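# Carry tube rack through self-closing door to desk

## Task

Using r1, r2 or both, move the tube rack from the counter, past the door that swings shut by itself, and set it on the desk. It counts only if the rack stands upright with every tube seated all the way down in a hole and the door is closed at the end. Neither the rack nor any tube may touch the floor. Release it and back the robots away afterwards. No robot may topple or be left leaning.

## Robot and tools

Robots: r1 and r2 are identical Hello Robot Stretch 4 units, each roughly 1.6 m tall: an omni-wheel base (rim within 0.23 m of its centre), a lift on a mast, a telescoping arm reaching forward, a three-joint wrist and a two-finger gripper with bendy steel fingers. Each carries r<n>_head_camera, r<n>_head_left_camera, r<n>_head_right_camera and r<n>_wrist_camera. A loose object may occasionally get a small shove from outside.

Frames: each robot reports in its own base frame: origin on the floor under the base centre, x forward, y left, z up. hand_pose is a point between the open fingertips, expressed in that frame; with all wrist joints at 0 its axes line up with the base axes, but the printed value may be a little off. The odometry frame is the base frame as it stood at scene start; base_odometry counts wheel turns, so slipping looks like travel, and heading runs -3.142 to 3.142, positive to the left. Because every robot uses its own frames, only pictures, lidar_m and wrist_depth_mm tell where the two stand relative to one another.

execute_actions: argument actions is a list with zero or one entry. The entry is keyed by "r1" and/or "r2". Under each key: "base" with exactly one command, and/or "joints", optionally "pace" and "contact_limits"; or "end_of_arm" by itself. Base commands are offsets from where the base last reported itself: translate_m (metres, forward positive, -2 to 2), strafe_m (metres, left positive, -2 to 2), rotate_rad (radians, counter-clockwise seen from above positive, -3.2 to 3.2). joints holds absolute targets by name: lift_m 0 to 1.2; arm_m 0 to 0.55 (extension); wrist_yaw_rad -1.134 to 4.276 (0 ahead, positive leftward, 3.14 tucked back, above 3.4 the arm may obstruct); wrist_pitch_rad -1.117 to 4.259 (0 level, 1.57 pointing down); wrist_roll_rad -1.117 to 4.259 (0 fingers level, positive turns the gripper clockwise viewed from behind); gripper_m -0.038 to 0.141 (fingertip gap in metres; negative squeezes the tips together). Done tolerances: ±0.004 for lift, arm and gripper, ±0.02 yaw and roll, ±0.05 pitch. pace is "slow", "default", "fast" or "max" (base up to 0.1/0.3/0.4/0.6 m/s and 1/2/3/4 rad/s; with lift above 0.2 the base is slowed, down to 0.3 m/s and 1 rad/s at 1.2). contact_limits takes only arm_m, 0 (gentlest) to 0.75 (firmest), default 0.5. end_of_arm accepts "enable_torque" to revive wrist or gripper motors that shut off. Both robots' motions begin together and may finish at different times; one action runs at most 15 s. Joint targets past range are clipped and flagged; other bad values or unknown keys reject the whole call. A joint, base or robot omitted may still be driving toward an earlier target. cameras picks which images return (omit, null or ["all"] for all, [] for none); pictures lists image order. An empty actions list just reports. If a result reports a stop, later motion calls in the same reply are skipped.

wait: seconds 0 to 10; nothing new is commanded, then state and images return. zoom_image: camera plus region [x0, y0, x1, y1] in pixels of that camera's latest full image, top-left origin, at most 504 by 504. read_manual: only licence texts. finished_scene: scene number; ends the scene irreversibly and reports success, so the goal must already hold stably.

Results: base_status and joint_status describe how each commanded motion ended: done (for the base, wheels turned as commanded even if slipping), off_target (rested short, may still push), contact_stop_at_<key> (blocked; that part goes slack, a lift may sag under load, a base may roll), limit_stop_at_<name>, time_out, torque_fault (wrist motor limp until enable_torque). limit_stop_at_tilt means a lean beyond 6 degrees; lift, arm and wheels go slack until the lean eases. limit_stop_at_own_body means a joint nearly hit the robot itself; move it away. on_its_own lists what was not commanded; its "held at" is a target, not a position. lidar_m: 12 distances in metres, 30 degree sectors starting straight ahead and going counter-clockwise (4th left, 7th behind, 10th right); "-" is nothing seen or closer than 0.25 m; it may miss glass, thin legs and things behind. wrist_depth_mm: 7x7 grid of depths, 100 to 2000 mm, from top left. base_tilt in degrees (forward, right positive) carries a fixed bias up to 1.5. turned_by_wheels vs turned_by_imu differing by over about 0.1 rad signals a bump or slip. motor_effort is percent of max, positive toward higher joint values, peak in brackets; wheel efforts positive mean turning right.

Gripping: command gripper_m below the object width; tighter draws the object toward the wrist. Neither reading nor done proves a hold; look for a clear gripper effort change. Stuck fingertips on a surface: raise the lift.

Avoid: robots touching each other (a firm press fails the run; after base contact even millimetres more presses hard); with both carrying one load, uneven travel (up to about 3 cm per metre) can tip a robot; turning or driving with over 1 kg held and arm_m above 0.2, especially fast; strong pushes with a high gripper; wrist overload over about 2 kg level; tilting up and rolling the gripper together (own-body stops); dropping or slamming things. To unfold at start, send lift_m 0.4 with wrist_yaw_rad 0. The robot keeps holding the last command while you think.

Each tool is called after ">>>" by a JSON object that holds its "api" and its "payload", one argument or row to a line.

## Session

>>> {"api": "execute_actions", "payload": {
  "actions": []
}}

Scene clock: 0.00 s.
r1.base_odometry: x=+0.000 y=+0.000 heading=+0.000 (m, m, rad; r1's odometry frame)
r1.turned_by_wheels: +0.000 (rad since the last result)
r1.turned_by_imu: +0.000 (rad since the last result)
r1.base_tilt: forward=-0.1 right=+0.3 (deg)
r1.lidar_m: 2.48 1.36 0.92 0.62 0.59 0.60 0.80 0.72 0.73 0.99 1.94 2.04
r1.base_status: not commanded
r1.joint_positions: lift_m=+0.277 arm_m=-0.002 wrist_yaw_rad=+3.219 wrist_pitch_rad=-0.013 wrist_roll_rad=-0.014 gripper_m=+0.057
r1.joint_status: not commanded
r1.motor_effort: lift_m=+18 arm_m=-1 wrist_yaw_rad=-2 wrist_pitch_rad=-7 wrist_roll_rad=-2 gripper_m=-3 wheel_0=+0 wheel_1=+0 wheel_2=+1 (%)
r1.hand_pose: x=-0.1259 y=+0.0648 z=+0.4587 quat_wxyz=(-0.039, +0.007, -0.007, +0.999) (m; r1's base frame)
r1.wrist_depth_mm: - 140 198 1042 891 676 554 / - - 136 1008 917 699 569 / - - 135 991 960 715 580 / - 110 137 991 976 732 591 / 148 142 878 976 960 741 597 / 190 798 854 976 904 707 615 / 187 798 842 917 917 778 621
r2.base_odometry: x=+0.000 y=+0.000 heading=+0.000 (m, m, rad; r2's odometry frame)
r2.turned_by_wheels: +0.000 (rad since the last result)
r2.turned_by_imu: +0.000 (rad since the last result)
r2.base_tilt: forward=-0.6 right=-0.3 (deg)
r2.lidar_m: 1.26 1.38 2.30 1.93 1.93 0.92 0.75 0.75 0.79 0.64 0.66 0.75
r2.base_status: not commanded
r2.joint_positions: lift_m=+0.184 arm_m=+0.002 wrist_yaw_rad=+3.026 wrist_pitch_rad=+0.001 wrist_roll_rad=-0.003 gripper_m=+0.057
r2.joint_status: not commanded
r2.motor_effort: lift_m=+18 arm_m=-1 wrist_yaw_rad=+0 wrist_pitch_rad=-7 wrist_roll_rad=+0 gripper_m=-2 wheel_0=+0 wheel_1=+0 wheel_2=+0 (%)
r2.hand_pose: x=-0.1033 y=+0.1200 z=+0.3618 quat_wxyz=(+0.058, -0.001, -0.001, +0.998) (m; r2's base frame)
r2.wrist_depth_mm: 150 202 946 1060 1921 - 1921 / - 150 931 1042 1160 1281 1863 / - 132 236 1042 1138 1255 1863 / 108 147 239 1008 1118 1255 1921 / 145 175 917 1008 1118 1229 1863 / 778 831 891 1008 218 1281 1366 / 809 878 917 991 946 878 931
pictures: r1_head_camera, r1_head_left_camera, r1_head_right_camera, r1_wrist_camera, r2_head_camera, r2_head_left_camera, r2_head_right_camera, r2_wrist_camera
camera_calibration (this result's frames):
r1_wrist_camera: T_world_to_cam=[[-0.13227, 0.984426, -0.1158, -0.00727493], [-0.000884719, -0.116944, -0.993138, 0.5189], [-0.991213, -0.13126, 0.0163391, 0.101814], [0, 0, 0, 1]] pos_world=[0.100417, 0.0812081, 0.512833]
r2_wrist_camera: T_world_to_cam=[[0.0467875, 0.997838, -0.0461459, -0.0814341], [-0.0425386, -0.0441642, -0.998118, 0.427843], [-0.997999, 0.0486624, 0.0403804, 0.101033], [0, 0, 0, 1]] pos_world=[0.122841, 0.095237, 0.4192]
Images, in order (width x height): r1_head_camera 420x560, r1_head_left_camera 420x672, r1_head_right_camera 420x672, r1_wrist_camera 616x392, r2_head_camera 420x560, r2_head_left_camera 420x672, r2_head_right_camera 420x672, r2_wrist_camera 616x392.

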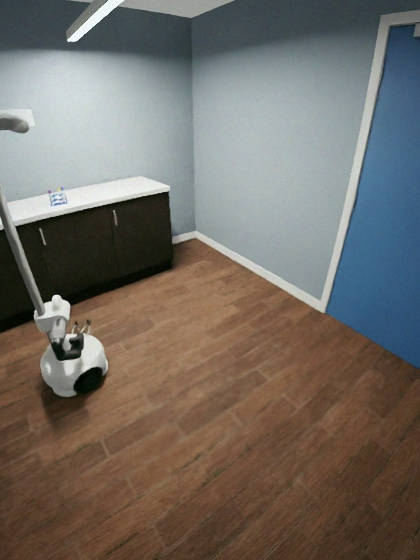

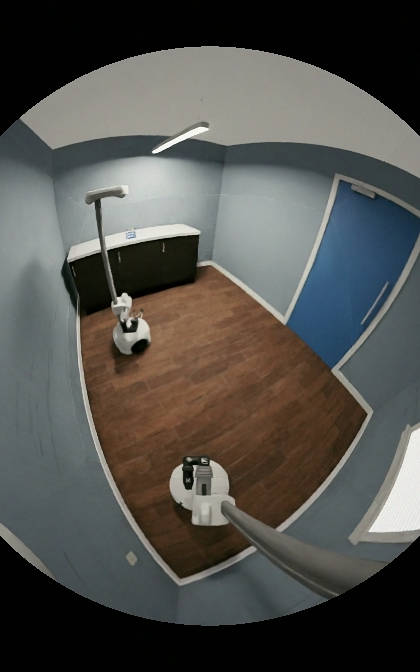

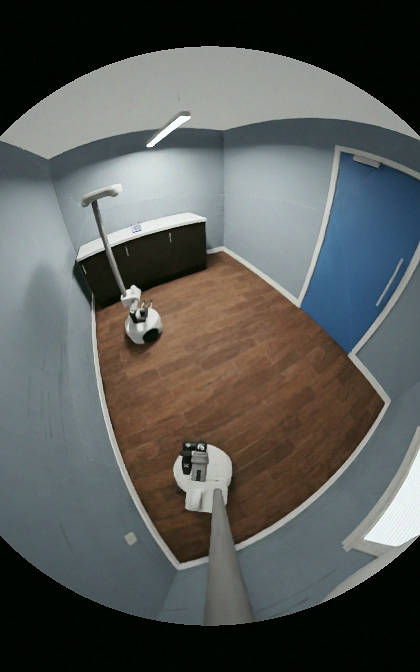

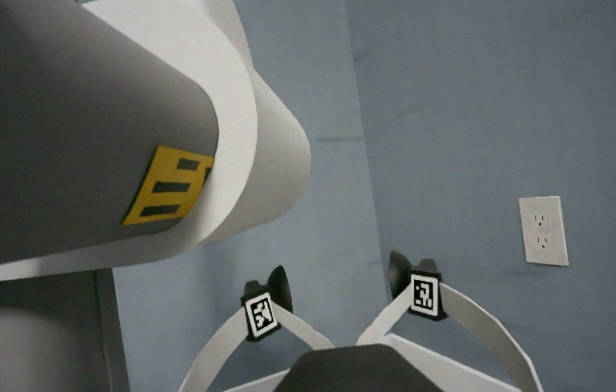

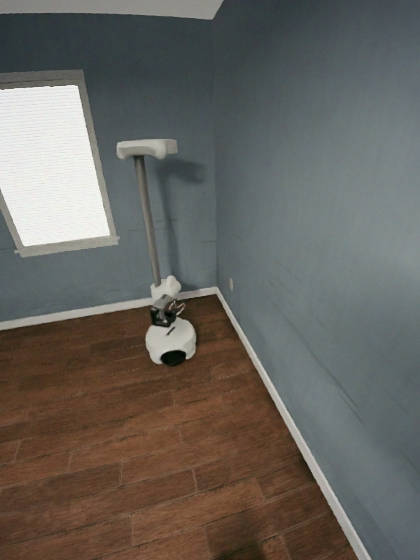

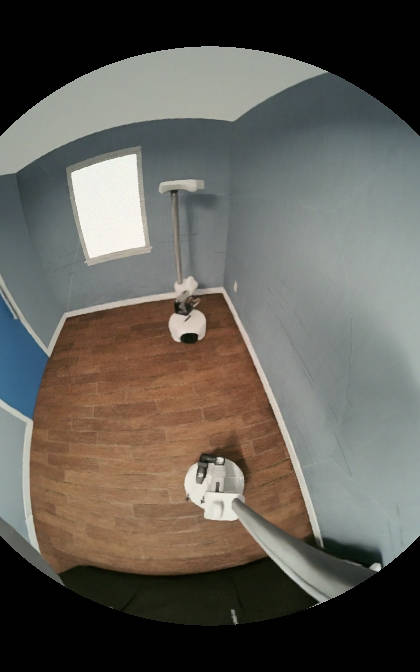

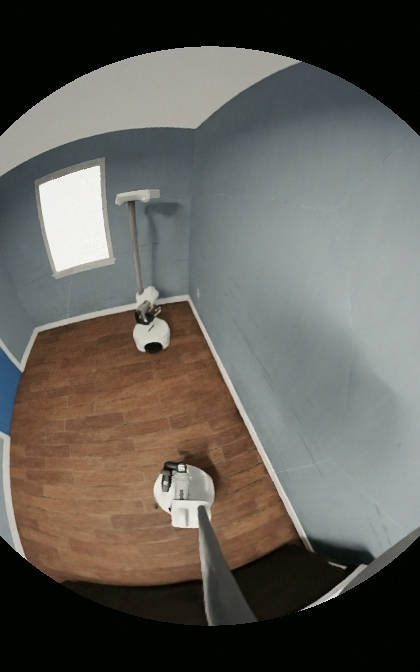

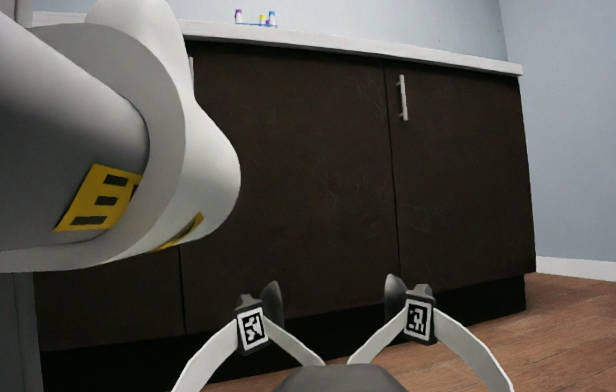

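>>> {"api": "execute_actions", "payload": {
  "actions": [
    {"r1":{"base":{"rotate_rad":-0.488},"pace":"max"},"r2":{"base":{"rotate_rad":-2.94},"joints":{"lift_m":0.6},"pace":"fast"}}
  ],
  "cameras": ["r1_head_camera","r2_head_camera"]
}}

Scene clock: 3.97 s.
r1.base_odometry: x=+0.000 y=+0.000 heading=-0.488 (m, m, rad; r1's odometry frame)
r1.turned_by_wheels: -0.488 (rad since the last result)
r1.turned_by_imu: -0.481 (rad since the last result)
r1.base_tilt: forward=-0.1 right=+0.3 (deg)
r1.lidar_m: 2.03 2.45 1.38 0.88 0.63 0.57 0.62 0.77 0.73 0.76 0.98 1.90
r1.base_status: done
r1.joint_positions: lift_m=+0.277 arm_m=-0.002 wrist_yaw_rad=+3.219 wrist_pitch_rad=-0.013 wrist_roll_rad=-0.014 gripper_m=+0.057
r1.joint_status: not commanded
r1.motor_effort: lift_m=+18(19) arm_m=-1(1) wrist_yaw_rad=-2(2) wrist_pitch_rad=-7(7) wrist_roll_rad=-1(1) gripper_m=-1(2) wheel_0=+0(8) wheel_1=-1(10) wheel_2=-1(9) (%)
r1.hand_pose: x=-0.1259 y=+0.0648 z=+0.4587 quat_wxyz=(-0.039, +0.007, -0.007, +0.999) (m; r1's base frame)
r1.wrist_depth_mm: - 140 198 831 699 603 544 / - - 136 809 715 615 549 / - - 135 788 723 627 554 / - 110 137 788 723 621 564 / 147 142 1008 866 715 634 564 / 190 866 991 842 707 615 574 / 187 854 991 904 699 647 580
r2.base_odometry: x=+0.000 y=+0.000 heading=-2.940 (m, m, rad; r2's odometry frame)
r2.turned_by_wheels: -2.940 (rad since the last result)
r2.turned_by_imu: -2.877 (rad since the last result)
r2.base_tilt: forward=-0.6 right=-0.3 (deg)
r2.lidar_m: 0.73 0.74 0.70 0.64 0.67 0.87 1.38 2.38 2.10 1.92 1.26 0.80
r2.base_status: done
r2.joint_positions: lift_m=+0.600 arm_m=+0.002 wrist_yaw_rad=+3.026 wrist_pitch_rad=+0.001 wrist_roll_rad=-0.003 gripper_m=+0.057
r2.joint_status: all done
r2.motor_effort: lift_m=+20(23) arm_m=-1(1) wrist_yaw_rad=+0(1) wrist_pitch_rad=-6(8) wrist_roll_rad=-1(3) gripper_m=-5(1) wheel_0=+2(8) wheel_1=+1(10) wheel_2=+0(10) (%)
r2.hand_pose: x=-0.1032 y=+0.1200 z=+0.7777 quat_wxyz=(+0.058, -0.001, -0.001, +0.998) (m; r2's base frame)
r2.wrist_depth_mm: 150 202 - - 1537 946 715 / - 150 1921 - 1618 960 715 / - 133 236 - 1618 991 732 / 108 147 239 - 1708 1008 750 / 145 174 - - 1756 1008 750 / - - - - 218 960 750 / - - 1537 1576 1430 854 768
pictures: r1_head_camera, r2_head_camera
Images, in order (width x height): r1_head_camera 420x560, r2_head_camera 420x560.

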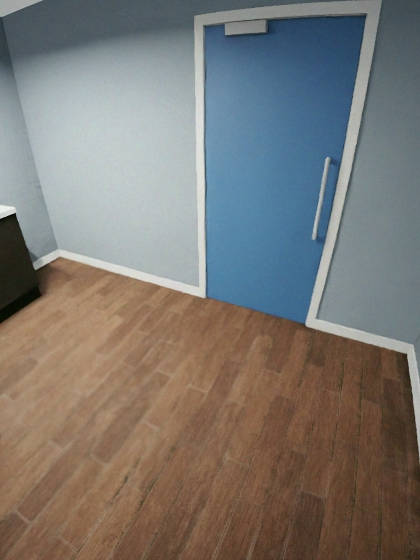

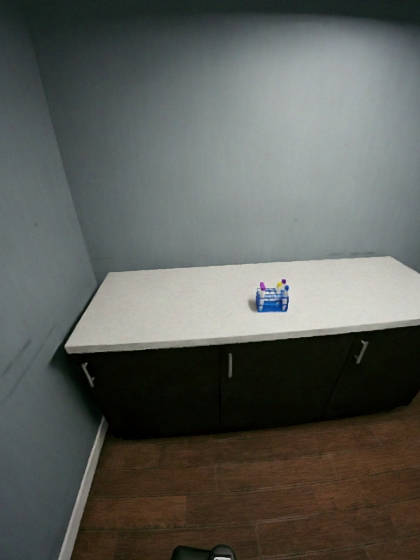

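>>> {"api": "zoom_image", "payload": {
  "camera": "r2_head_camera",
  "region": [240, 270, 310, 325]
}}

Region (240, 270, 310, 325) of r2_head_camera's 420x560 image, scaled by 7.200, with more detail than that image has; it fills the top 396 rows of this view, and the rest is white.

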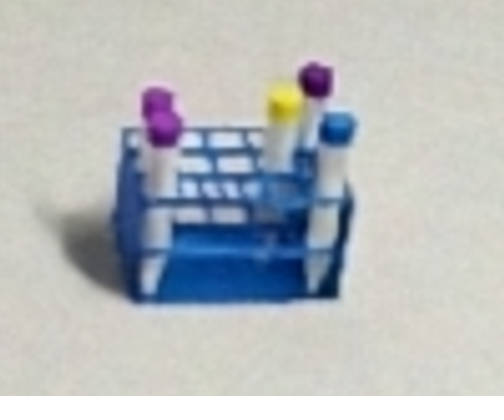

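>>> {"api": "execute_actions", "payload": {
  "actions": [
    {"r1":{"base":{"translate_m":1.395},"joints":{"lift_m":0.72,"wrist_yaw_rad":1.5,"gripper_m":0.06},"pace":"max"},"r2":{"base":{"rotate_rad":-0.646},"joints":{"lift_m":1.03,"wrist_yaw_rad":2.2,"wrist_pitch_rad":0.4,"gripper_m":0.14,"arm_m":0.25},"pace":"fast"}}
  ],
  "cameras": []
}}

>>> {"api": "execute_actions", "payload": {
  "actions": [
    {"r1":{"base":{"rotate_rad":-1.23},"joints":{"wrist_yaw_rad":0.35,"arm_m":0.2},"pace":"fast"},"r2":{"base":{"translate_m":0.45},"joints":{"arm_m":0.473},"pace":"fast"}}
  ],
  "cameras": ["r1_wrist_camera","r2_wrist_camera","r2_head_camera"]
}}

Scene clock: 13.30 s.
r1.base_odometry: x=+1.232 y=-0.654 heading=-0.488 (m, m, rad; r1's odometry frame)
r1.turned_by_wheels: +0.000 (rad since the last result)
r1.turned_by_imu: +0.002 (rad since the last result)
r1.base_tilt: forward=-0.1 right=+0.3 (deg)
r1.lidar_m: 0.79 1.08 1.67 1.44 1.25 1.82 1.90 1.47 1.36 1.12 0.77 0.74
r1.base_status: done
r1.joint_positions: lift_m=+0.720 arm_m=-0.002 wrist_yaw_rad=+1.500 wrist_pitch_rad=-0.013 wrist_roll_rad=-0.014 gripper_m=+0.060
r1.joint_status: all done
r1.motor_effort: lift_m=+19(22) arm_m=-1(1) wrist_yaw_rad=+0(8) wrist_pitch_rad=-8(8) wrist_roll_rad=-2(1) gripper_m=-5(4) wheel_0=+0(5) wheel_1=-1(8) wheel_2=+0(14) (%)
r1.hand_pose: x=+0.2760 y=+0.2816 z=+0.9020 quat_wxyz=(+0.732, +0.000, -0.010, +0.682) (m; r1's base frame)
r1.wrist_depth_mm: 1983 - - - - 1921 1808 / 1397 - - - - 1921 1756 / 1308 - - - - - 1808 / 1863 - - - 1661 1983 1863 / 1808 - - 1863 1576 1537 1808 / 1756 - - 1756 1537 1499 1808 / 1756 - 1983 1863 1537 1537 1708
r2.base_odometry: x=+0.000 y=+0.000 heading=+2.697 (m, m, rad; r2's odometry frame)
r2.turned_by_wheels: -0.646 (rad since the last result)
r2.turned_by_imu: -0.630 (rad since the last result)
r2.base_tilt: forward=-0.5 right=-0.3 (deg)
r2.lidar_m: 0.86 0.74 0.73 0.76 0.65 0.65 0.81 1.53 2.32 1.25 1.35 1.46
r2.base_status: done
r2.joint_positions: lift_m=+1.030 arm_m=+0.249 wrist_yaw_rad=+2.200 wrist_pitch_rad=+0.402 wrist_roll_rad=-0.003 gripper_m=+0.140
r2.joint_status: all done
r2.motor_effort: lift_m=+20(24) arm_m=+5(5) wrist_yaw_rad=+2(8) wrist_pitch_rad=-7(3) wrist_roll_rad=-2(1) gripper_m=+1(5) wheel_0=+0(7) wheel_1=+0(5) wheel_2=+0(7) (%)
r2.hand_pose: x=+0.3345 y=+0.2661 z=+1.0952 quat_wxyz=(+0.444, -0.178, +0.089, +0.873) (m; r2's base frame)
r2.wrist_depth_mm: 788 809 820 820 842 842 866 / 831 842 854 866 878 891 891 / 878 891 904 904 931 931 946 / 917 946 946 960 976 976 820 / 976 991 991 1025 1042 723 597 / 1042 1042 1042 1060 1098 202 535 / 1098 1118 1138 165 1160 798 569
pictures: none
No camera images: the call's "cameras" was empty. Leave "cameras" out to get every camera's image.

Scene clock: 16.07 s.
r1.base_odometry: x=+1.232 y=-0.654 heading=-1.718 (m, m, rad; r1's odometry frame)
r1.turned_by_wheels: -1.230 (rad since the last result)
r1.turned_by_imu: -1.214 (rad since the last result)
r1.base_tilt: forward=-0.1 right=+0.3 (deg)
r1.lidar_m: 0.83 0.74 0.76 0.91 1.66 1.32 1.30 1.82 1.83 1.58 1.38 1.37
r1.base_status: done
r1.joint_positions: lift_m=+0.720 arm_m=+0.199 wrist_yaw_rad=+0.350 wrist_pitch_rad=-0.013 wrist_roll_rad=-0.014 gripper_m=+0.060
r1.joint_status: all done
r1.motor_effort: lift_m=+19(19) arm_m=+4(3) wrist_yaw_rad=+0(9) wrist_pitch_rad=-8(7) wrist_roll_rad=-2(1) gripper_m=-3(5) wheel_0=+1(9) wheel_1=+0(8) wheel_2=-2(8) (%)
r1.hand_pose: x=+0.6711 y=+0.0168 z=+0.9020 quat_wxyz=(+0.985, -0.006, -0.008, +0.174) (m; r1's base frame)
r1.wrist_depth_mm: 413 439 473 500 539 609 668 / 410 439 469 500 539 597 654 / 404 436 466 496 535 591 654 / 404 433 462 496 530 591 640 / 402 427 462 496 525 585 640 / 399 427 449 496 439 574 634 / 402 424 442 477 525 564 627
r2.base_odometry: x=-0.406 y=+0.193 heading=+2.697 (m, m, rad; r2's odometry frame)
r2.turned_by_wheels: +0.000 (rad since the last result)
r2.turned_by_imu: -0.002 (rad since the last result)
r2.base_tilt: forward=-0.6 right=-0.3 (deg)
r2.lidar_m: 0.50 0.40 0.42 0.50 0.92 0.94 1.18 2.16 1.32 1.27 1.61 0.87
r2.base_status: done
r2.joint_positions: lift_m=+1.030 arm_m=+0.472 wrist_yaw_rad=+2.200 wrist_pitch_rad=+0.402 wrist_roll_rad=-0.003 gripper_m=+0.140
r2.joint_status: all done
r2.motor_effort: lift_m=+21(20) arm_m=+5(5) wrist_yaw_rad=+1(1) wrist_pitch_rad=-6(6) wrist_roll_rad=+0(5) gripper_m=+0(0) wheel_0=+1(2) wheel_1=+1(6) wheel_2=+2(10) (%)
r2.hand_pose: x=+0.5575 y=+0.2661 z=+1.0952 quat_wxyz=(+0.444, -0.178, +0.089, +0.873) (m; r2's base frame)
r2.wrist_depth_mm: 1205 1229 1255 1255 1255 931 683 / 1255 1281 1308 1308 1308 960 699 / 1336 1366 1366 1366 1366 1008 715 / 1430 1397 1430 946 891 854 723 / 1464 1499 1499 654 647 621 591 / 1576 1576 512 436 484 202 466 / 1661 1661 430 165 392 394 394
pictures: r1_wrist_camera, r2_head_camera, r2_wrist_camera
camera_calibration (this result's frames):
r1_wrist_camera: T_world_to_cam=[[0.39235, -0.912498, -0.115797, -0.123452], [-0.0305973, 0.112875, -0.993138, 0.970343], [0.919307, 0.393201, 0.0163664, -0.412713], [0, 0, 0, 1]] pos_world=[0.457536, -0.0598976, 0.956144]
r2_wrist_camera: T_world_to_cam=[[0.779496, 0.622587, -0.0690764, -0.507827], [0.169626, -0.315948, -0.93349, 1.07762], [-0.603003, 0.715934, -0.351887, 0.755553], [0, 0, 0, 1]] pos_world=[0.668658, 0.115712, 1.23674]
Images, in order (width x height): r1_wrist_camera 616x392, r2_head_camera 420x560, r2_wrist_camera 616x392.

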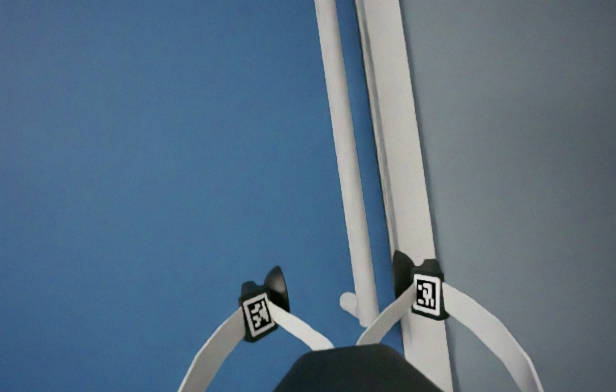

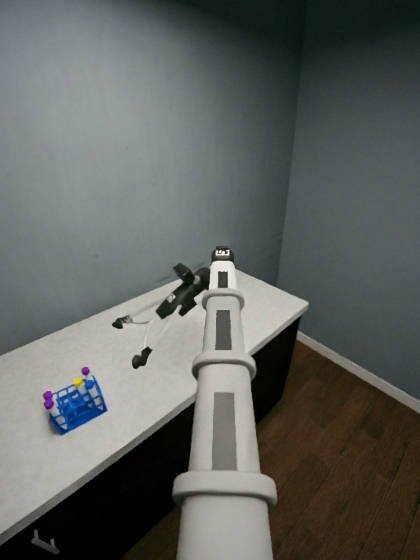

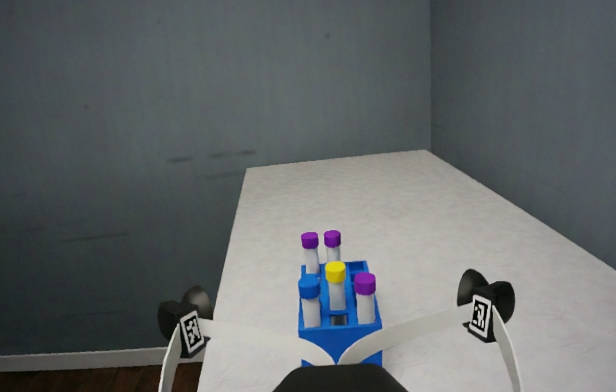

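>>> {"api": "execute_actions", "payload": {
  "actions": [
    {"r1":{"base":{"strafe_m":0.06},"joints":{"arm_m":0.37,"gripper_m":0.075},"pace":"fast"},"r2":{"base":{"strafe_m":0.073},"joints":{"arm_m":0.419,"lift_m":0.925},"pace":"fast"}}
  ],
  "cameras": ["r1_wrist_camera","r2_wrist_camera"]
}}

Scene clock: 18.50 s.
r1.base_odometry: x=+1.292 y=-0.663 heading=-1.718 (m, m, rad; r1's odometry frame)
r1.turned_by_wheels: +0.000 (rad since the last result)
r1.turned_by_imu: +0.001 (rad since the last result)
r1.base_tilt: forward=-0.1 right=+0.3 (deg)
r1.lidar_m: 0.79 0.69 0.70 0.87 1.63 1.39 1.35 1.84 1.85 1.59 1.42 1.33
r1.base_status: done
r1.joint_positions: lift_m=+0.720 arm_m=+0.369 wrist_yaw_rad=+0.350 wrist_pitch_rad=-0.014 wrist_roll_rad=-0.014 gripper_m=+0.075
r1.joint_status: all done
r1.motor_effort: lift_m=+19(19) arm_m=+4(7) wrist_yaw_rad=+1(0) wrist_pitch_rad=-8(7) wrist_roll_rad=-2(1) gripper_m=-2(3) wheel_0=+1(9) wheel_1=-1(12) wheel_2=+0(1) (%)
r1.hand_pose: x=+0.8411 y=+0.0168 z=+0.9021 quat_wxyz=(+0.985, -0.006, -0.008, +0.174) (m; r1's base frame)
r1.wrist_depth_mm: 265 282 303 320 347 389 424 / 264 281 301 320 343 384 418 / 262 279 300 320 345 382 415 / 260 278 297 320 343 377 413 / 260 278 296 319 260 375 407 / 259 274 286 317 259 347 404 / 257 273 290 306 345 349 402
r2.base_odometry: x=-0.438 y=+0.127 heading=+2.698 (m, m, rad; r2's odometry frame)
r2.turned_by_wheels: +0.000 (rad since the last result)
r2.turned_by_imu: +0.001 (rad since the last result)
r2.base_tilt: forward=-0.6 right=-0.3 (deg)
r2.lidar_m: 0.43 0.36 0.35 0.44 0.82 0.91 1.09 2.07 1.43 1.36 1.66 0.75
r2.base_status: done
r2.joint_positions: lift_m=+0.925 arm_m=+0.420 wrist_yaw_rad=+2.200 wrist_pitch_rad=+0.402 wrist_roll_rad=-0.003 gripper_m=+0.140
r2.joint_status: all done
r2.motor_effort: lift_m=+15(23) arm_m=-5(7) wrist_yaw_rad=-2(0) wrist_pitch_rad=-7(7) wrist_roll_rad=+2(1) gripper_m=-3(1) wheel_0=+2(11) wheel_1=-1(8) wheel_2=+1(3) (%)
r2.hand_pose: x=+0.5052 y=+0.2661 z=+0.9906 quat_wxyz=(+0.444, -0.178, +0.089, +0.873) (m; r2's base frame)
r2.wrist_depth_mm: 1118 1138 1160 1182 1205 917 668 / 1182 1182 1229 1229 1229 931 676 / 1229 1255 1255 1078 991 854 699 / 1308 1308 788 351 603 569 549 / 1397 1397 480 267 394 415 402 / 1499 1464 345 251 248 202 317 / 1499 1499 282 165 264 265 266
pictures: r1_wrist_camera, r2_wrist_camera
camera_calibration (this result's frames):
r1_wrist_camera: T_world_to_cam=[[0.392445, -0.912458, -0.115794, -0.190198], [-0.0305553, 0.112891, -0.993137, 0.975521], [0.919268, 0.39329, 0.0164231, -0.569008], [0, 0, 0, 1]] pos_world=[0.62752, -0.0598902, 0.956148]
r2_wrist_camera: T_world_to_cam=[[0.779394, 0.622715, -0.0690765, -0.474242], [0.169678, -0.31592, -0.93349, 0.988806], [-0.603121, 0.715835, -0.351888, 0.687288], [0, 0, 0, 1]] pos_world=[0.61636, 0.115716, 1.13213]
Images, in order (width x height): r1_wrist_camera 616x392, r2_wrist_camera 616x392.

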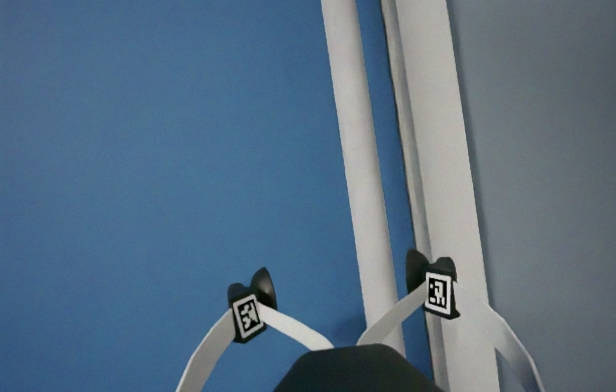

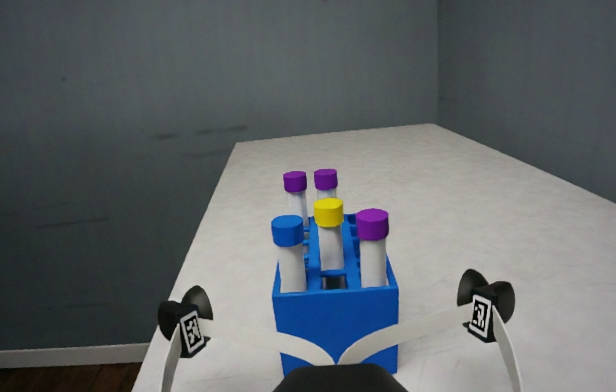

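>>> {"api": "execute_actions", "payload": {
  "actions": [
    {"r1":{"joints":{"arm_m":0.443,"gripper_m":0.06},"contact_limits":{"arm_m":0.25}},"r2":{"base":{"strafe_m":0.049},"joints":{"arm_m":0.385,"lift_m":0.902,"gripper_m":0.125}}}
  ],
  "cameras": ["r1_wrist_camera","r2_wrist_camera"]
}}

Scene clock: 20.40 s.
r1.base_odometry: x=+1.292 y=-0.663 heading=-1.718 (m, m, rad; r1's odometry frame)
r1.turned_by_wheels: +0.000 (rad since the last result)
r1.turned_by_imu: +0.000 (rad since the last result)
r1.base_tilt: forward=+0.0 right=+0.4 (deg)
r1.lidar_m: 0.82 0.68 0.71 0.86 1.62 1.43 1.40 1.86 1.89 1.59 1.42 1.34
r1.base_status: not commanded
r1.joint_positions: lift_m=+0.720 arm_m=+0.442 wrist_yaw_rad=+0.350 wrist_pitch_rad=-0.014 wrist_roll_rad=-0.014 gripper_m=+0.060
r1.joint_status: all done
r1.motor_effort: lift_m=+19(19) arm_m=+5(5) wrist_yaw_rad=+0(1) wrist_pitch_rad=-7(8) wrist_roll_rad=-1(1) gripper_m=-1(4) wheel_0=+1(1) wheel_1=-1(1) wheel_2=+0(1) (%)
r1.contact_limits: arm_m 0.25
r1.hand_pose: x=+0.9140 y=+0.0168 z=+0.9021 quat_wxyz=(+0.985, -0.006, -0.008, +0.174) (m; r1's base frame)
r1.wrist_depth_mm: 217 231 249 198 281 317 345 / 216 230 247 196 279 314 343 / 215 230 247 195 279 312 340 / 213 228 243 254 278 309 336 / 213 227 242 253 277 306 334 / 212 225 235 204 191 283 330 / 211 224 233 249 276 281 329
r2.base_odometry: x=-0.459 y=+0.083 heading=+2.698 (m, m, rad; r2's odometry frame)
r2.turned_by_wheels: +0.000 (rad since the last result)
r2.turned_by_imu: +0.001 (rad since the last result)
r2.base_tilt: forward=-0.6 right=-0.3 (deg)
r2.lidar_m: 0.39 0.32 0.33 0.39 0.75 0.88 1.04 2.00 1.47 1.40 1.70 0.70
r2.base_status: done
r2.joint_positions: lift_m=+0.902 arm_m=+0.386 wrist_yaw_rad=+2.200 wrist_pitch_rad=+0.402 wrist_roll_rad=-0.003 gripper_m=+0.125
r2.joint_status: all done
r2.motor_effort: lift_m=+15(16) arm_m=-5(5) wrist_yaw_rad=-1(1) wrist_pitch_rad=-6(7) wrist_roll_rad=+0(0) gripper_m=-1(0) wheel_0=+1(6) wheel_1=+1(8) wheel_2=+1(1) (%)
r2.hand_pose: x=+0.4712 y=+0.2661 z=+0.9676 quat_wxyz=(+0.444, -0.178, +0.089, +0.873) (m; r2's base frame)
r2.wrist_depth_mm: 1078 1078 1118 1098 1118 891 661 / 1118 1118 1182 1182 1205 917 668 / 1182 1205 1205 960 866 809 668 / 1229 1255 647 271 544 512 488 / 1308 1336 407 203 276 375 359 / 1397 1397 216 194 182 210 282 / 1464 278 252 168 186 236 240
pictures: r1_wrist_camera, r2_wrist_camera
camera_calibration (this result's frames):
r1_wrist_camera: T_world_to_cam=[[0.39234, -0.912503, -0.115794, -0.218767], [-0.0305483, 0.112892, -0.993138, 0.977746], [0.919313, 0.393185, 0.0164167, -0.636102], [0, 0, 0, 1]] pos_world=[0.700476, -0.0599001, 0.956147]
r2_wrist_camera: T_world_to_cam=[[0.779409, 0.622696, -0.0690766, -0.449385], [0.16967, -0.315925, -0.93349, 0.973121], [-0.603103, 0.71585, -0.351887, 0.658724], [0, 0, 0, 1]] pos_world=[0.582424, 0.115715, 1.10915]
Images, in order (width x height): r1_wrist_camera 616x392, r2_wrist_camera 616x392.

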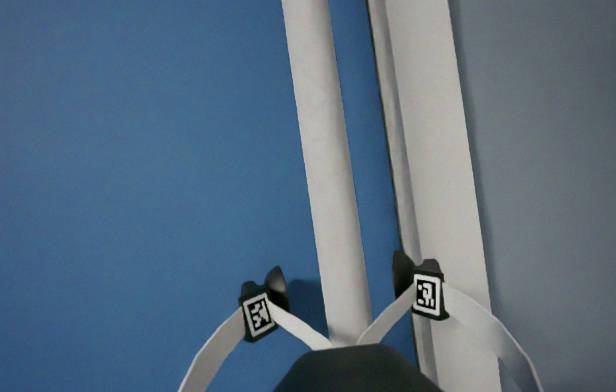

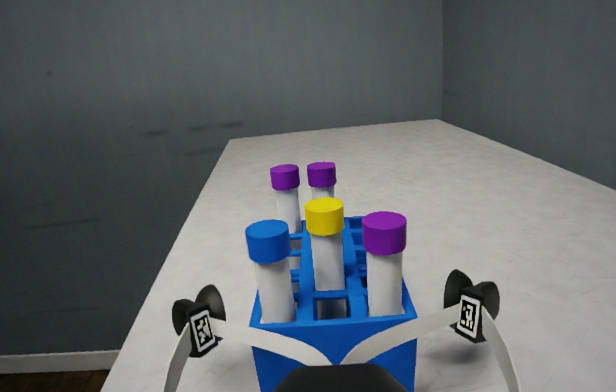

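>>> {"api": "execute_actions", "payload": {
  "actions": [
    {"r1":{"joints":{"arm_m":0.448,"gripper_m":-0.038}},"r2":{"joints":{"lift_m":0.896,"gripper_m":0.008}}}
  ],
  "cameras": ["r1_wrist_camera","r2_wrist_camera"]
}}

Scene clock: 22.87 s.
r1.base_odometry: x=+1.292 y=-0.663 heading=-1.718 (m, m, rad; r1's odometry frame)
r1.turned_by_wheels: +0.000 (rad since the last result)
r1.turned_by_imu: +0.001 (rad since the last result)
r1.base_tilt: forward=-0.1 right=+0.3 (deg)
r1.lidar_m: 0.79 0.69 0.69 0.84 1.63 1.42 1.39 1.85 1.89 1.62 1.41 1.31
r1.base_status: not commanded
r1.joint_positions: lift_m=+0.720 arm_m=+0.449 wrist_yaw_rad=+0.352 wrist_pitch_rad=-0.013 wrist_roll_rad=-0.014 gripper_m=-0.037
r1.joint_status: all done
r1.motor_effort: lift_m=+19(19) arm_m=-7(5) wrist_yaw_rad=-7(13) wrist_pitch_rad=-9(8) wrist_roll_rad=-1(1) gripper_m=-28(31) wheel_0=-3(3) wheel_1=-4(4) wheel_2=+12(13) (%)
r1.hand_pose: x=+0.9210 y=+0.0175 z=+0.9019 quat_wxyz=(+0.984, -0.006, -0.008, +0.175) (m; r1's base frame)
r1.wrist_depth_mm: 204 216 230 174 267 309 334 / 203 215 230 176 267 306 332 / 200 213 229 174 265 303 329 / 200 211 227 236 262 300 327 / 199 211 226 236 260 281 325 / 198 210 223 181 176 165 320 / 197 208 216 231 262 276 324
r2.base_odometry: x=-0.459 y=+0.083 heading=+2.698 (m, m, rad; r2's odometry frame)
r2.turned_by_wheels: +0.000 (rad since the last result)
r2.turned_by_imu: +0.001 (rad since the last result)
r2.base_tilt: forward=-0.6 right=-0.3 (deg)
r2.lidar_m: 0.40 0.34 0.33 0.40 0.72 0.87 1.06 1.98 1.49 1.41 1.70 0.69
r2.base_status: not commanded
r2.joint_positions: lift_m=+0.896 arm_m=+0.386 wrist_yaw_rad=+2.200 wrist_pitch_rad=+0.403 wrist_roll_rad=-0.003 gripper_m=+0.009
r2.joint_status: all done
r2.motor_effort: lift_m=+15(16) arm_m=-5(5) wrist_yaw_rad=+0(0) wrist_pitch_rad=-9(9) wrist_roll_rad=-1(2) gripper_m=-23(23) wheel_0=+1(1) wheel_1=+1(1) wheel_2=+1(0) (%)
r2.hand_pose: x=+0.4713 y=+0.2660 z=+0.9613 quat_wxyz=(+0.444, -0.179, +0.090, +0.873) (m; r2's base frame)
r2.wrist_depth_mm: 1060 1078 1098 1098 1138 891 661 / 1118 1138 1160 1160 1182 931 668 / 1160 1182 1205 931 842 798 668 / 1255 1229 627 260 508 496 469 / 1281 1308 392 195 198 359 349 / 1397 1366 211 172 171 265 272 / 1499 253 182 175 173 226 -
pictures: r1_wrist_camera, r2_wrist_camera
camera_calibration (this result's frames):
r1_wrist_camera: T_world_to_cam=[[0.394358, -0.911629, -0.115817, -0.222757], [-0.0311696, 0.112689, -0.993141, 0.97835], [0.918428, 0.395263, 0.0160248, -0.641664], [0, 0, 0, 1]] pos_world=[0.707663, -0.0596947, 0.956123]
r2_wrist_camera: T_world_to_cam=[[0.779447, 0.622644, -0.0691183, -0.449775], [0.170186, -0.316632, -0.933156, 0.966879], [-0.602909, 0.715583, -0.352763, 0.657447], [0, 0, 0, 1]] pos_world=[0.582407, 0.115737, 1.10308]
Images, in order (width x height): r1_wrist_camera 616x392, r2_wrist_camera 616x392.

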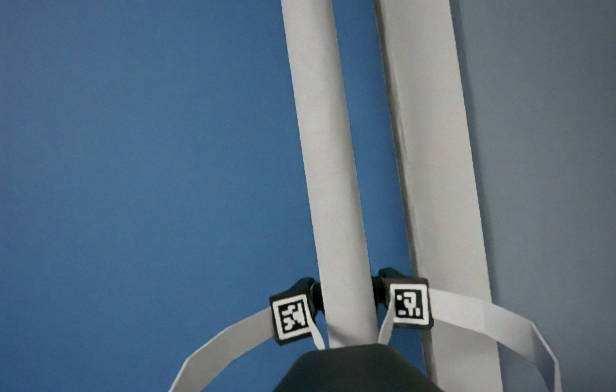

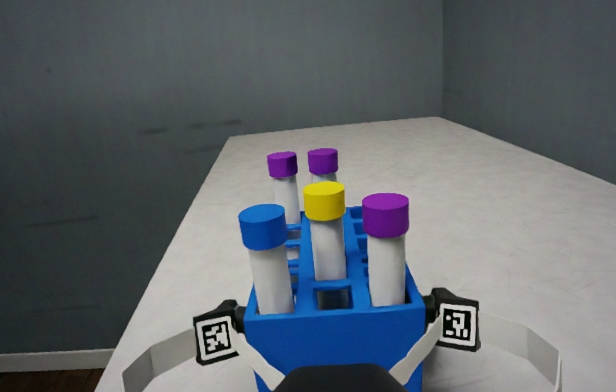

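>>> {"api": "execute_actions", "payload": {
  "actions": [
    {"r1":{"base":{"strafe_m":-0.08},"joints":{"arm_m":0.303},"pace":"slow"},"r2":{"joints":{"lift_m":0.945}}}
  ],
  "cameras": ["r1_wrist_camera","r2_wrist_camera"]
}}

Scene clock: 27.13 s.
r1.base_odometry: x=+1.212 y=-0.652 heading=-1.718 (m, m, rad; r1's odometry frame)
r1.turned_by_wheels: +0.000 (rad since the last result)
r1.turned_by_imu: +0.001 (rad since the last result)
r1.base_tilt: forward=+0.0 right=+0.4 (deg)
r1.lidar_m: 0.70 0.67 0.73 0.94 1.70 1.46 1.42 1.80 1.77 1.55 1.35 1.41
r1.base_status: done
r1.joint_positions: lift_m=+0.720 arm_m=+0.305 wrist_yaw_rad=+0.348 wrist_pitch_rad=-0.013 wrist_roll_rad=-0.014 gripper_m=-0.037
r1.joint_status: all done
r1.motor_effort: lift_m=+19(19) arm_m=-14(18) wrist_yaw_rad=+6(54) wrist_pitch_rad=-10(10) wrist_roll_rad=-1(1) gripper_m=-28(28) wheel_0=-6(12) wheel_1=-4(9) wheel_2=+10(21) (%)
r1.hand_pose: x=+0.7774 y=+0.0163 z=+0.9018 quat_wxyz=(+0.985, -0.006, -0.007, +0.173) (m; r1's base frame)
r1.wrist_depth_mm: 227 233 238 173 251 521 564 / 226 232 237 174 251 517 559 / 226 231 236 176 251 512 559 / 225 231 237 241 250 504 559 / 225 231 237 240 249 500 554 / 225 230 236 181 174 167 544 / 224 229 160 238 249 496 544
r2.base_odometry: x=-0.459 y=+0.083 heading=+2.698 (m, m, rad; r2's odometry frame)
r2.turned_by_wheels: +0.000 (rad since the last result)
r2.turned_by_imu: +0.001 (rad since the last result)
r2.base_tilt: forward=-0.6 right=-0.3 (deg)
r2.lidar_m: 0.40 0.32 0.32 0.39 0.72 0.88 1.07 2.01 1.45 1.43 1.70 0.69
r2.base_status: not commanded
r2.joint_positions: lift_m=+0.945 arm_m=+0.386 wrist_yaw_rad=+2.200 wrist_pitch_rad=+0.403 wrist_roll_rad=-0.003 gripper_m=+0.009
r2.joint_status: all done
r2.motor_effort: lift_m=+21(20) arm_m=-5(5) wrist_yaw_rad=+0(1) wrist_pitch_rad=-9(9) wrist_roll_rad=+0(1) gripper_m=-24(24) wheel_0=+0(1) wheel_1=+1(1) wheel_2=+1(1) (%)
r2.hand_pose: x=+0.4713 y=+0.2660 z=+1.0098 quat_wxyz=(+0.444, -0.179, +0.090, +0.873) (m; r2's base frame)
r2.wrist_depth_mm: 1060 1078 1118 1118 1138 891 661 / 1098 1118 1138 1160 1205 931 668 / 1160 1182 1229 1229 1060 904 691 / 1255 1255 878 258 647 621 603 / 1336 1308 496 195 198 455 436 / 1397 1430 212 172 171 334 345 / 1499 1464 182 175 173 283 -
pictures: r1_wrist_camera, r2_wrist_camera
camera_calibration (this result's frames):
r1_wrist_camera: T_world_to_cam=[[0.390615, -0.913235, -0.11585, -0.164258], [-0.031256, 0.112618, -0.993147, 0.973915], [0.920023, 0.391559, 0.0154462, -0.509886], [0, 0, 0, 1]] pos_world=[0.563709, -0.0600358, 0.956087]
r2_wrist_camera: T_world_to_cam=[[0.779451, 0.622638, -0.0691227, -0.446417], [0.170241, -0.316707, -0.933121, 1.01208], [-0.602889, 0.715554, -0.352856, 0.674652], [0, 0, 0, 1]] pos_world=[0.582403, 0.115739, 1.15159]
Images, in order (width x height): r1_wrist_camera 616x392, r2_wrist_camera 616x392.

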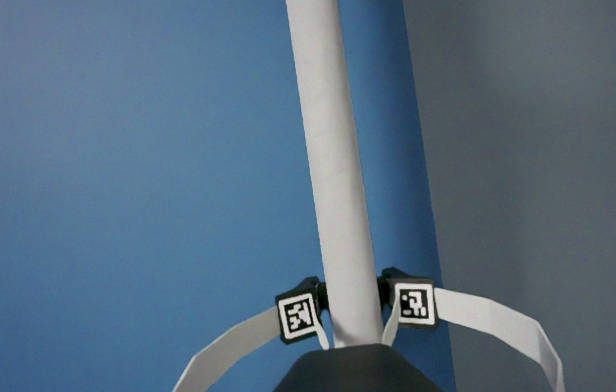

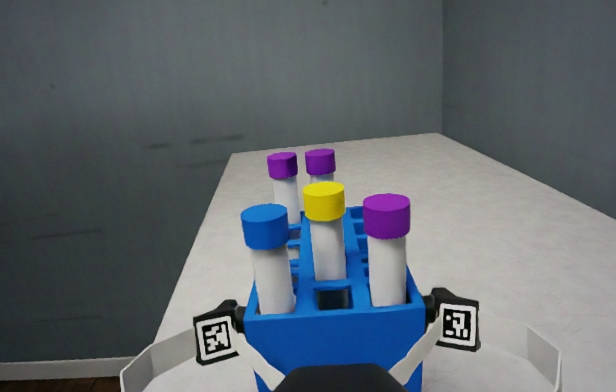

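>>> {"api": "execute_actions", "payload": {
  "actions": [
    {"r1":{"base":{"translate_m":-0.13},"joints":{"wrist_yaw_rad":0.26}},"r2":{"base":{"rotate_rad":0.55},"joints":{"arm_m":0.005,"wrist_yaw_rad":0.0}}}
  ],
  "cameras": ["r1_wrist_camera","r2_wrist_camera"]
}}

Scene clock: 29.83 s.
r1.base_odometry: x=+1.231 y=-0.524 heading=-1.720 (m, m, rad; r1's odometry frame)
r1.turned_by_wheels: -0.002 (rad since the last result)
r1.turned_by_imu: -0.032 (rad since the last result)
r1.base_tilt: forward=+0.0 right=+0.4 (deg)
r1.lidar_m: 0.70 0.69 0.77 1.01 1.58 1.28 1.28 1.73 1.72 1.71 1.45 1.44
r1.base_status: done
r1.joint_positions: lift_m=+0.720 arm_m=+0.305 wrist_yaw_rad=+0.249 wrist_pitch_rad=-0.012 wrist_roll_rad=-0.014 gripper_m=-0.037
r1.joint_status: all done
r1.on_its_own: wrist_yaw_rad is at rest, and its effort (+34) is outside its rest range (-13 to +13)
r1.motor_effort: lift_m=+19(19) arm_m=-12(14) wrist_yaw_rad=+34(46) wrist_pitch_rad=-10(10) wrist_roll_rad=-1(1) gripper_m=-26(25) wheel_0=-20(22) wheel_1=-10(12) wheel_2=-1(25) (%)
r1.hand_pose: x=+0.7771 y=-0.0136 z=+0.9017 quat_wxyz=(+0.992, -0.006, -0.007, +0.124) (m; r1's base frame)
r1.wrist_depth_mm: 230 234 238 174 248 788 917 / 229 234 237 174 248 778 891 / 229 233 238 239 248 768 917 / 229 232 237 240 248 759 891 / 229 233 236 240 246 759 878 / 228 232 236 183 173 169 878 / 228 232 236 239 247 732 854
r2.base_odometry: x=-0.459 y=+0.083 heading=-3.036 (m, m, rad; r2's odometry frame)
r2.turned_by_wheels: +0.550 (rad since the last result)
r2.turned_by_imu: +0.539 (rad since the last result)
r2.base_tilt: forward=-0.6 right=-0.3 (deg)
r2.lidar_m: 0.33 0.33 0.39 0.76 0.88 1.06 2.06 1.31 1.32 1.70 0.66 0.41
r2.base_status: done
r2.joint_positions: lift_m=+0.945 arm_m=+0.006 wrist_yaw_rad=+0.000 wrist_pitch_rad=+0.403 wrist_roll_rad=-0.003 gripper_m=+0.009
r2.joint_status: all done
r2.motor_effort: lift_m=+21(21) arm_m=-5(4) wrist_yaw_rad=-1(10) wrist_pitch_rad=-10(11) wrist_roll_rad=-2(2) gripper_m=-25(26) wheel_0=-2(3) wheel_1=-1(3) wheel_2=+0(6) (%)
r2.hand_pose: x=+0.4422 y=-0.0874 z=+1.0097 quat_wxyz=(+0.980, -0.001, +0.200, +0.000) (m; r2's base frame)
r2.wrist_depth_mm: 654 676 699 723 750 768 798 / 683 707 732 759 768 798 831 / 723 741 768 788 820 842 866 / 741 768 732 254 640 609 591 / 549 530 488 194 198 452 430 / 410 402 212 174 171 330 342 / 338 309 182 175 173 283 -
pictures: r1_wrist_camera, r2_wrist_camera
camera_calibration (this result's frames):
r1_wrist_camera: T_world_to_cam=[[0.298268, -0.947424, -0.115862, -0.120143], [-0.0201692, 0.115105, -0.993149, 0.968628], [0.954269, 0.298561, 0.0152232, -0.525643], [0, 0, 0, 1]] pos_world=[0.556976, -0.068383, 0.956074]
r2_wrist_camera: T_world_to_cam=[[0.0448801, -0.996597, -0.0691349, -0.020337], [-0.35661, 0.0486627, -0.932985, 1.16977], [0.933175, 0.0665267, -0.353213, 0.174372], [0, 0, 0, 1]] pos_world=[0.255347, -0.0887925, 1.15157]
Images, in order (width x height): r1_wrist_camera 616x392, r2_wrist_camera 616x392.

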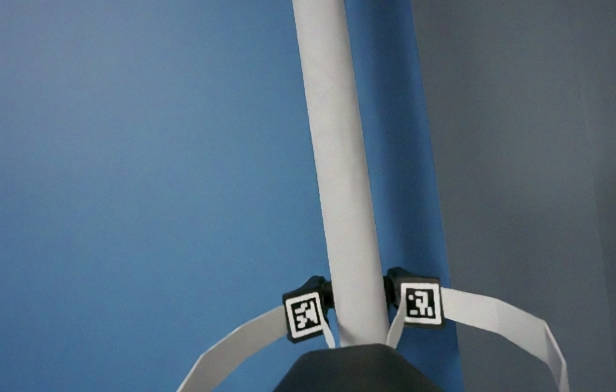

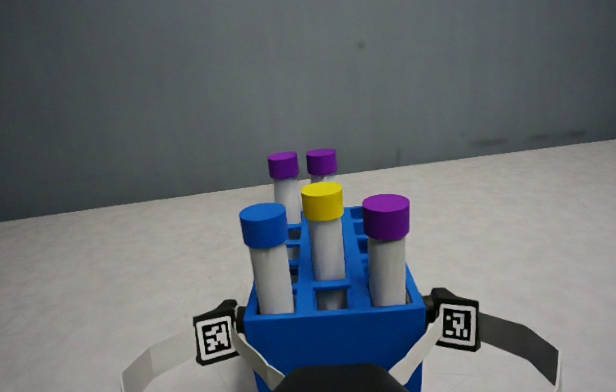

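>>> {"api": "execute_actions", "payload": {
  "actions": [
    {"r1":{"base":{"translate_m":-0.2},"joints":{"wrist_yaw_rad":0.12},"pace":"slow"},"r2":{"base":{"translate_m":-0.8},"pace":"fast"}}
  ],
  "cameras": ["r1_wrist_camera","r2_head_right_camera"]
}}

Scene clock: 33.83 s.
r1.base_odometry: x=+1.261 y=-0.326 heading=-1.722 (m, m, rad; r1's odometry frame)
r1.turned_by_wheels: -0.002 (rad since the last result)
r1.turned_by_imu: -0.006 (rad since the last result)
r1.base_tilt: forward=+0.0 right=+0.4 (deg)
r1.lidar_m: 0.70 0.75 0.94 1.19 1.46 1.46 0.75 0.71 1.56 1.87 1.60 1.59
r1.base_status: done
r1.joint_positions: lift_m=+0.720 arm_m=+0.305 wrist_yaw_rad=+0.111 wrist_pitch_rad=-0.012 wrist_roll_rad=-0.014 gripper_m=-0.037
r1.joint_status: all done
r1.on_its_own: wrist_yaw_rad is at rest, and its effort (+26) is outside its rest range (-13 to +13)
r1.motor_effort: lift_m=+19(19) arm_m=-11(12) wrist_yaw_rad=+26(58) wrist_pitch_rad=-11(10) wrist_roll_rad=-2(2) gripper_m=-24(28) wheel_0=-19(20) wheel_1=-11(13) wheel_2=+1(24) (%)
r1.hand_pose: x=+0.7723 y=-0.0550 z=+0.9017 quat_wxyz=(+0.998, -0.007, -0.007, +0.055) (m; r1's base frame)
r1.wrist_depth_mm: 247 246 246 174 243 1182 1008 / 248 246 244 174 242 1205 1042 / 249 247 246 244 243 1205 1060 / 249 247 245 244 243 1205 1078 / 249 247 245 244 243 1205 1078 / 249 248 246 182 174 171 1098 / 249 248 246 245 244 1182 1078
r2.base_odometry: x=+0.337 y=+0.168 heading=-3.036 (m, m, rad; r2's odometry frame)
r2.turned_by_wheels: +0.000 (rad since the last result)
r2.turned_by_imu: +0.007 (rad since the last result)
r2.base_tilt: forward=-0.6 right=-0.3 (deg)
r2.lidar_m: 0.43 1.12 0.82 0.70 0.73 0.89 1.77 1.97 0.74 0.69 1.86 1.24
r2.base_status: done
r2.joint_positions: lift_m=+0.945 arm_m=+0.006 wrist_yaw_rad=+0.000 wrist_pitch_rad=+0.403 wrist_roll_rad=-0.003 gripper_m=+0.009
r2.joint_status: not commanded
r2.motor_effort: lift_m=+21(21) arm_m=-5(5) wrist_yaw_rad=-1(0) wrist_pitch_rad=-11(10) wrist_roll_rad=+0(0) gripper_m=-23(25) wheel_0=+1(3) wheel_1=+2(3) wheel_2=+0(7) (%)
r2.hand_pose: x=+0.4421 y=-0.0874 z=+1.0097 quat_wxyz=(+0.980, -0.001, +0.200, +0.000) (m; r2's base frame)
r2.wrist_depth_mm: 1336 1366 1430 1464 1499 1576 1618 / 1397 1430 1499 1537 1576 1618 1708 / 1430 1430 1255 1138 1042 1060 1098 / 917 946 960 258 1025 1098 1138 / 946 991 1008 194 198 1160 1229 / 1008 1042 212 173 171 1182 1336 / 1060 1078 182 175 173 1366 -
pictures: r1_wrist_camera, r2_head_right_camera
camera_calibration (this result's frames):
r1_wrist_camera: T_world_to_cam=[[0.164928, -0.979477, -0.115862, -0.0566554], [-0.00412245, 0.116785, -0.993149, 0.960989], [0.986297, 0.164275, 0.0152232, -0.540785], [0, 0, 0, 1]] pos_world=[0.54668, -0.0788843, 0.956074]
Images, in order (width x height): r1_wrist_camera 616x392, r2_head_right_camera 420x672.

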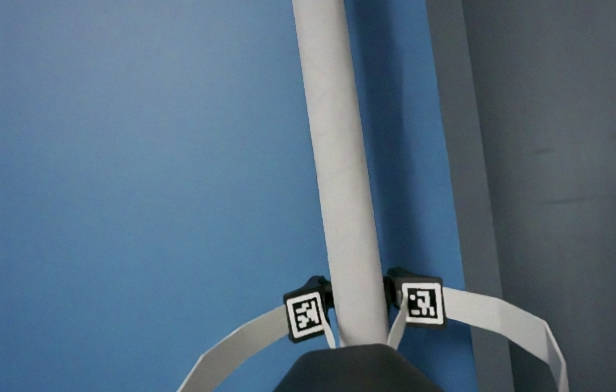

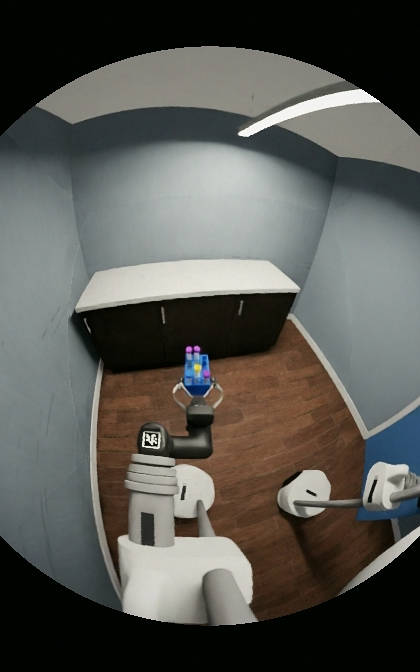

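>>> {"api": "execute_actions", "payload": {
  "actions": [
    {"r1":{"base":{"translate_m":-0.27},"joints":{"wrist_yaw_rad":0.11},"pace":"slow"},"r2":{"base":{"translate_m":-1.0},"joints":{"lift_m":0.85},"pace":"fast"}}
  ],
  "cameras": ["r1_wrist_camera","r2_head_right_camera"]
}}

Scene clock: 38.60 s.
r1.base_odometry: x=+1.302 y=-0.060 heading=-1.721 (m, m, rad; r1's odometry frame)
r1.turned_by_wheels: +0.001 (rad since the last result)
r1.turned_by_imu: +0.000 (rad since the last result)
r1.base_tilt: forward=-0.1 right=+0.3 (deg)
r1.lidar_m: 0.69 0.86 1.18 1.41 1.26 1.25 1.50 1.37 0.72 0.74 1.76 1.77
r1.base_status: done
r1.joint_positions: lift_m=+0.720 arm_m=+0.305 wrist_yaw_rad=+0.125 wrist_pitch_rad=-0.013 wrist_roll_rad=-0.014 gripper_m=-0.037
r1.joint_status: all done
r1.on_its_own: wrist_yaw_rad is at rest, and its effort (-43) is outside its rest range (-13 to +13)
r1.motor_effort: lift_m=+19(19) arm_m=-10(11) wrist_yaw_rad=-43(41) wrist_pitch_rad=-9(10) wrist_roll_rad=-2(1) gripper_m=-27(27) wheel_0=+3(24) wheel_1=-1(12) wheel_2=+15(18) (%)
r1.hand_pose: x=+0.7728 y=-0.0509 z=+0.9019 quat_wxyz=(+0.998, -0.006, -0.007, +0.062) (m; r1's base frame)
r1.wrist_depth_mm: 342 304 272 176 228 1366 1182 / 345 306 274 178 229 1366 1229 / 351 310 278 177 231 1366 1255 / 355 314 281 176 233 1397 1255 / 357 319 283 181 231 224 1281 / 364 320 286 178 178 215 1308 / 366 325 167 179 229 222 1255
r2.base_odometry: x=+1.331 y=+0.273 heading=-3.036 (m, m, rad; r2's odometry frame)
r2.turned_by_wheels: +0.000 (rad since the last result)
r2.turned_by_imu: +0.009 (rad since the last result)
r2.base_tilt: forward=-0.6 right=-0.3 (deg)
r2.lidar_m: 0.44 0.97 0.61 0.53 0.54 0.67 0.97 0.98 1.21 2.04 1.13 0.98
r2.base_status: done
r2.joint_positions: lift_m=+0.850 arm_m=+0.006 wrist_yaw_rad=+0.000 wrist_pitch_rad=+0.403 wrist_roll_rad=-0.003 gripper_m=+0.009
r2.joint_status: all done
r2.motor_effort: lift_m=+16(20) arm_m=-5(5) wrist_yaw_rad=+0(0) wrist_pitch_rad=-10(10) wrist_roll_rad=+0(0) gripper_m=-26(23) wheel_0=+0(10) wheel_1=+0(6) wheel_2=+0(7) (%)
r2.hand_pose: x=+0.4421 y=-0.0874 z=+0.9152 quat_wxyz=(+0.980, -0.001, +0.200, +0.000) (m; r2's base frame)
r2.wrist_depth_mm: 1255 - - - - - 683 / 1229 1921 - 1921 1983 - 634 / 1205 1863 1863 1921 - - - / 1182 1921 1983 254 - - 732 / 1160 1808 - 194 208 - 759 / 1098 1618 212 173 171 1464 809 / 1060 1255 182 175 173 1025 -
pictures: r1_wrist_camera, r2_head_right_camera
camera_calibration (this result's frames):
r1_wrist_camera: T_world_to_cam=[[0.178326, -0.977125, -0.115874, -0.0629898], [-0.00522484, 0.11682, -0.993139, 0.961508], [0.983958, 0.177708, 0.0157267, -0.539956], [0, 0, 0, 1]] pos_world=[0.54755, -0.0779177, 0.956105]
Images, in order (width x height): r1_wrist_camera 616x392, r2_head_right_camera 420x672.

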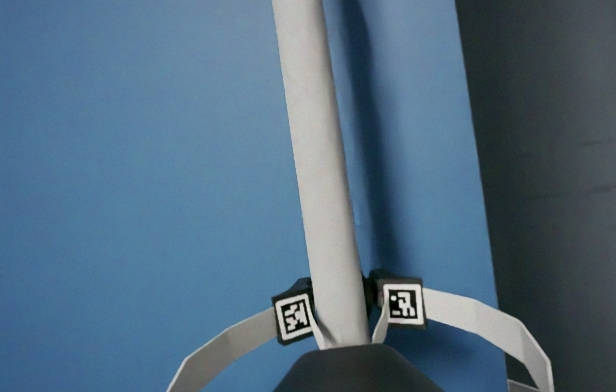

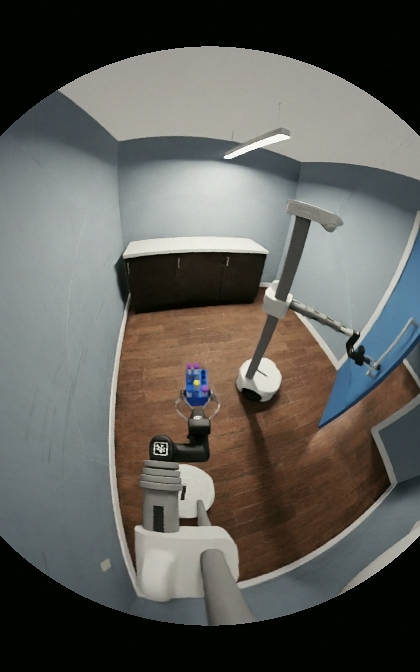

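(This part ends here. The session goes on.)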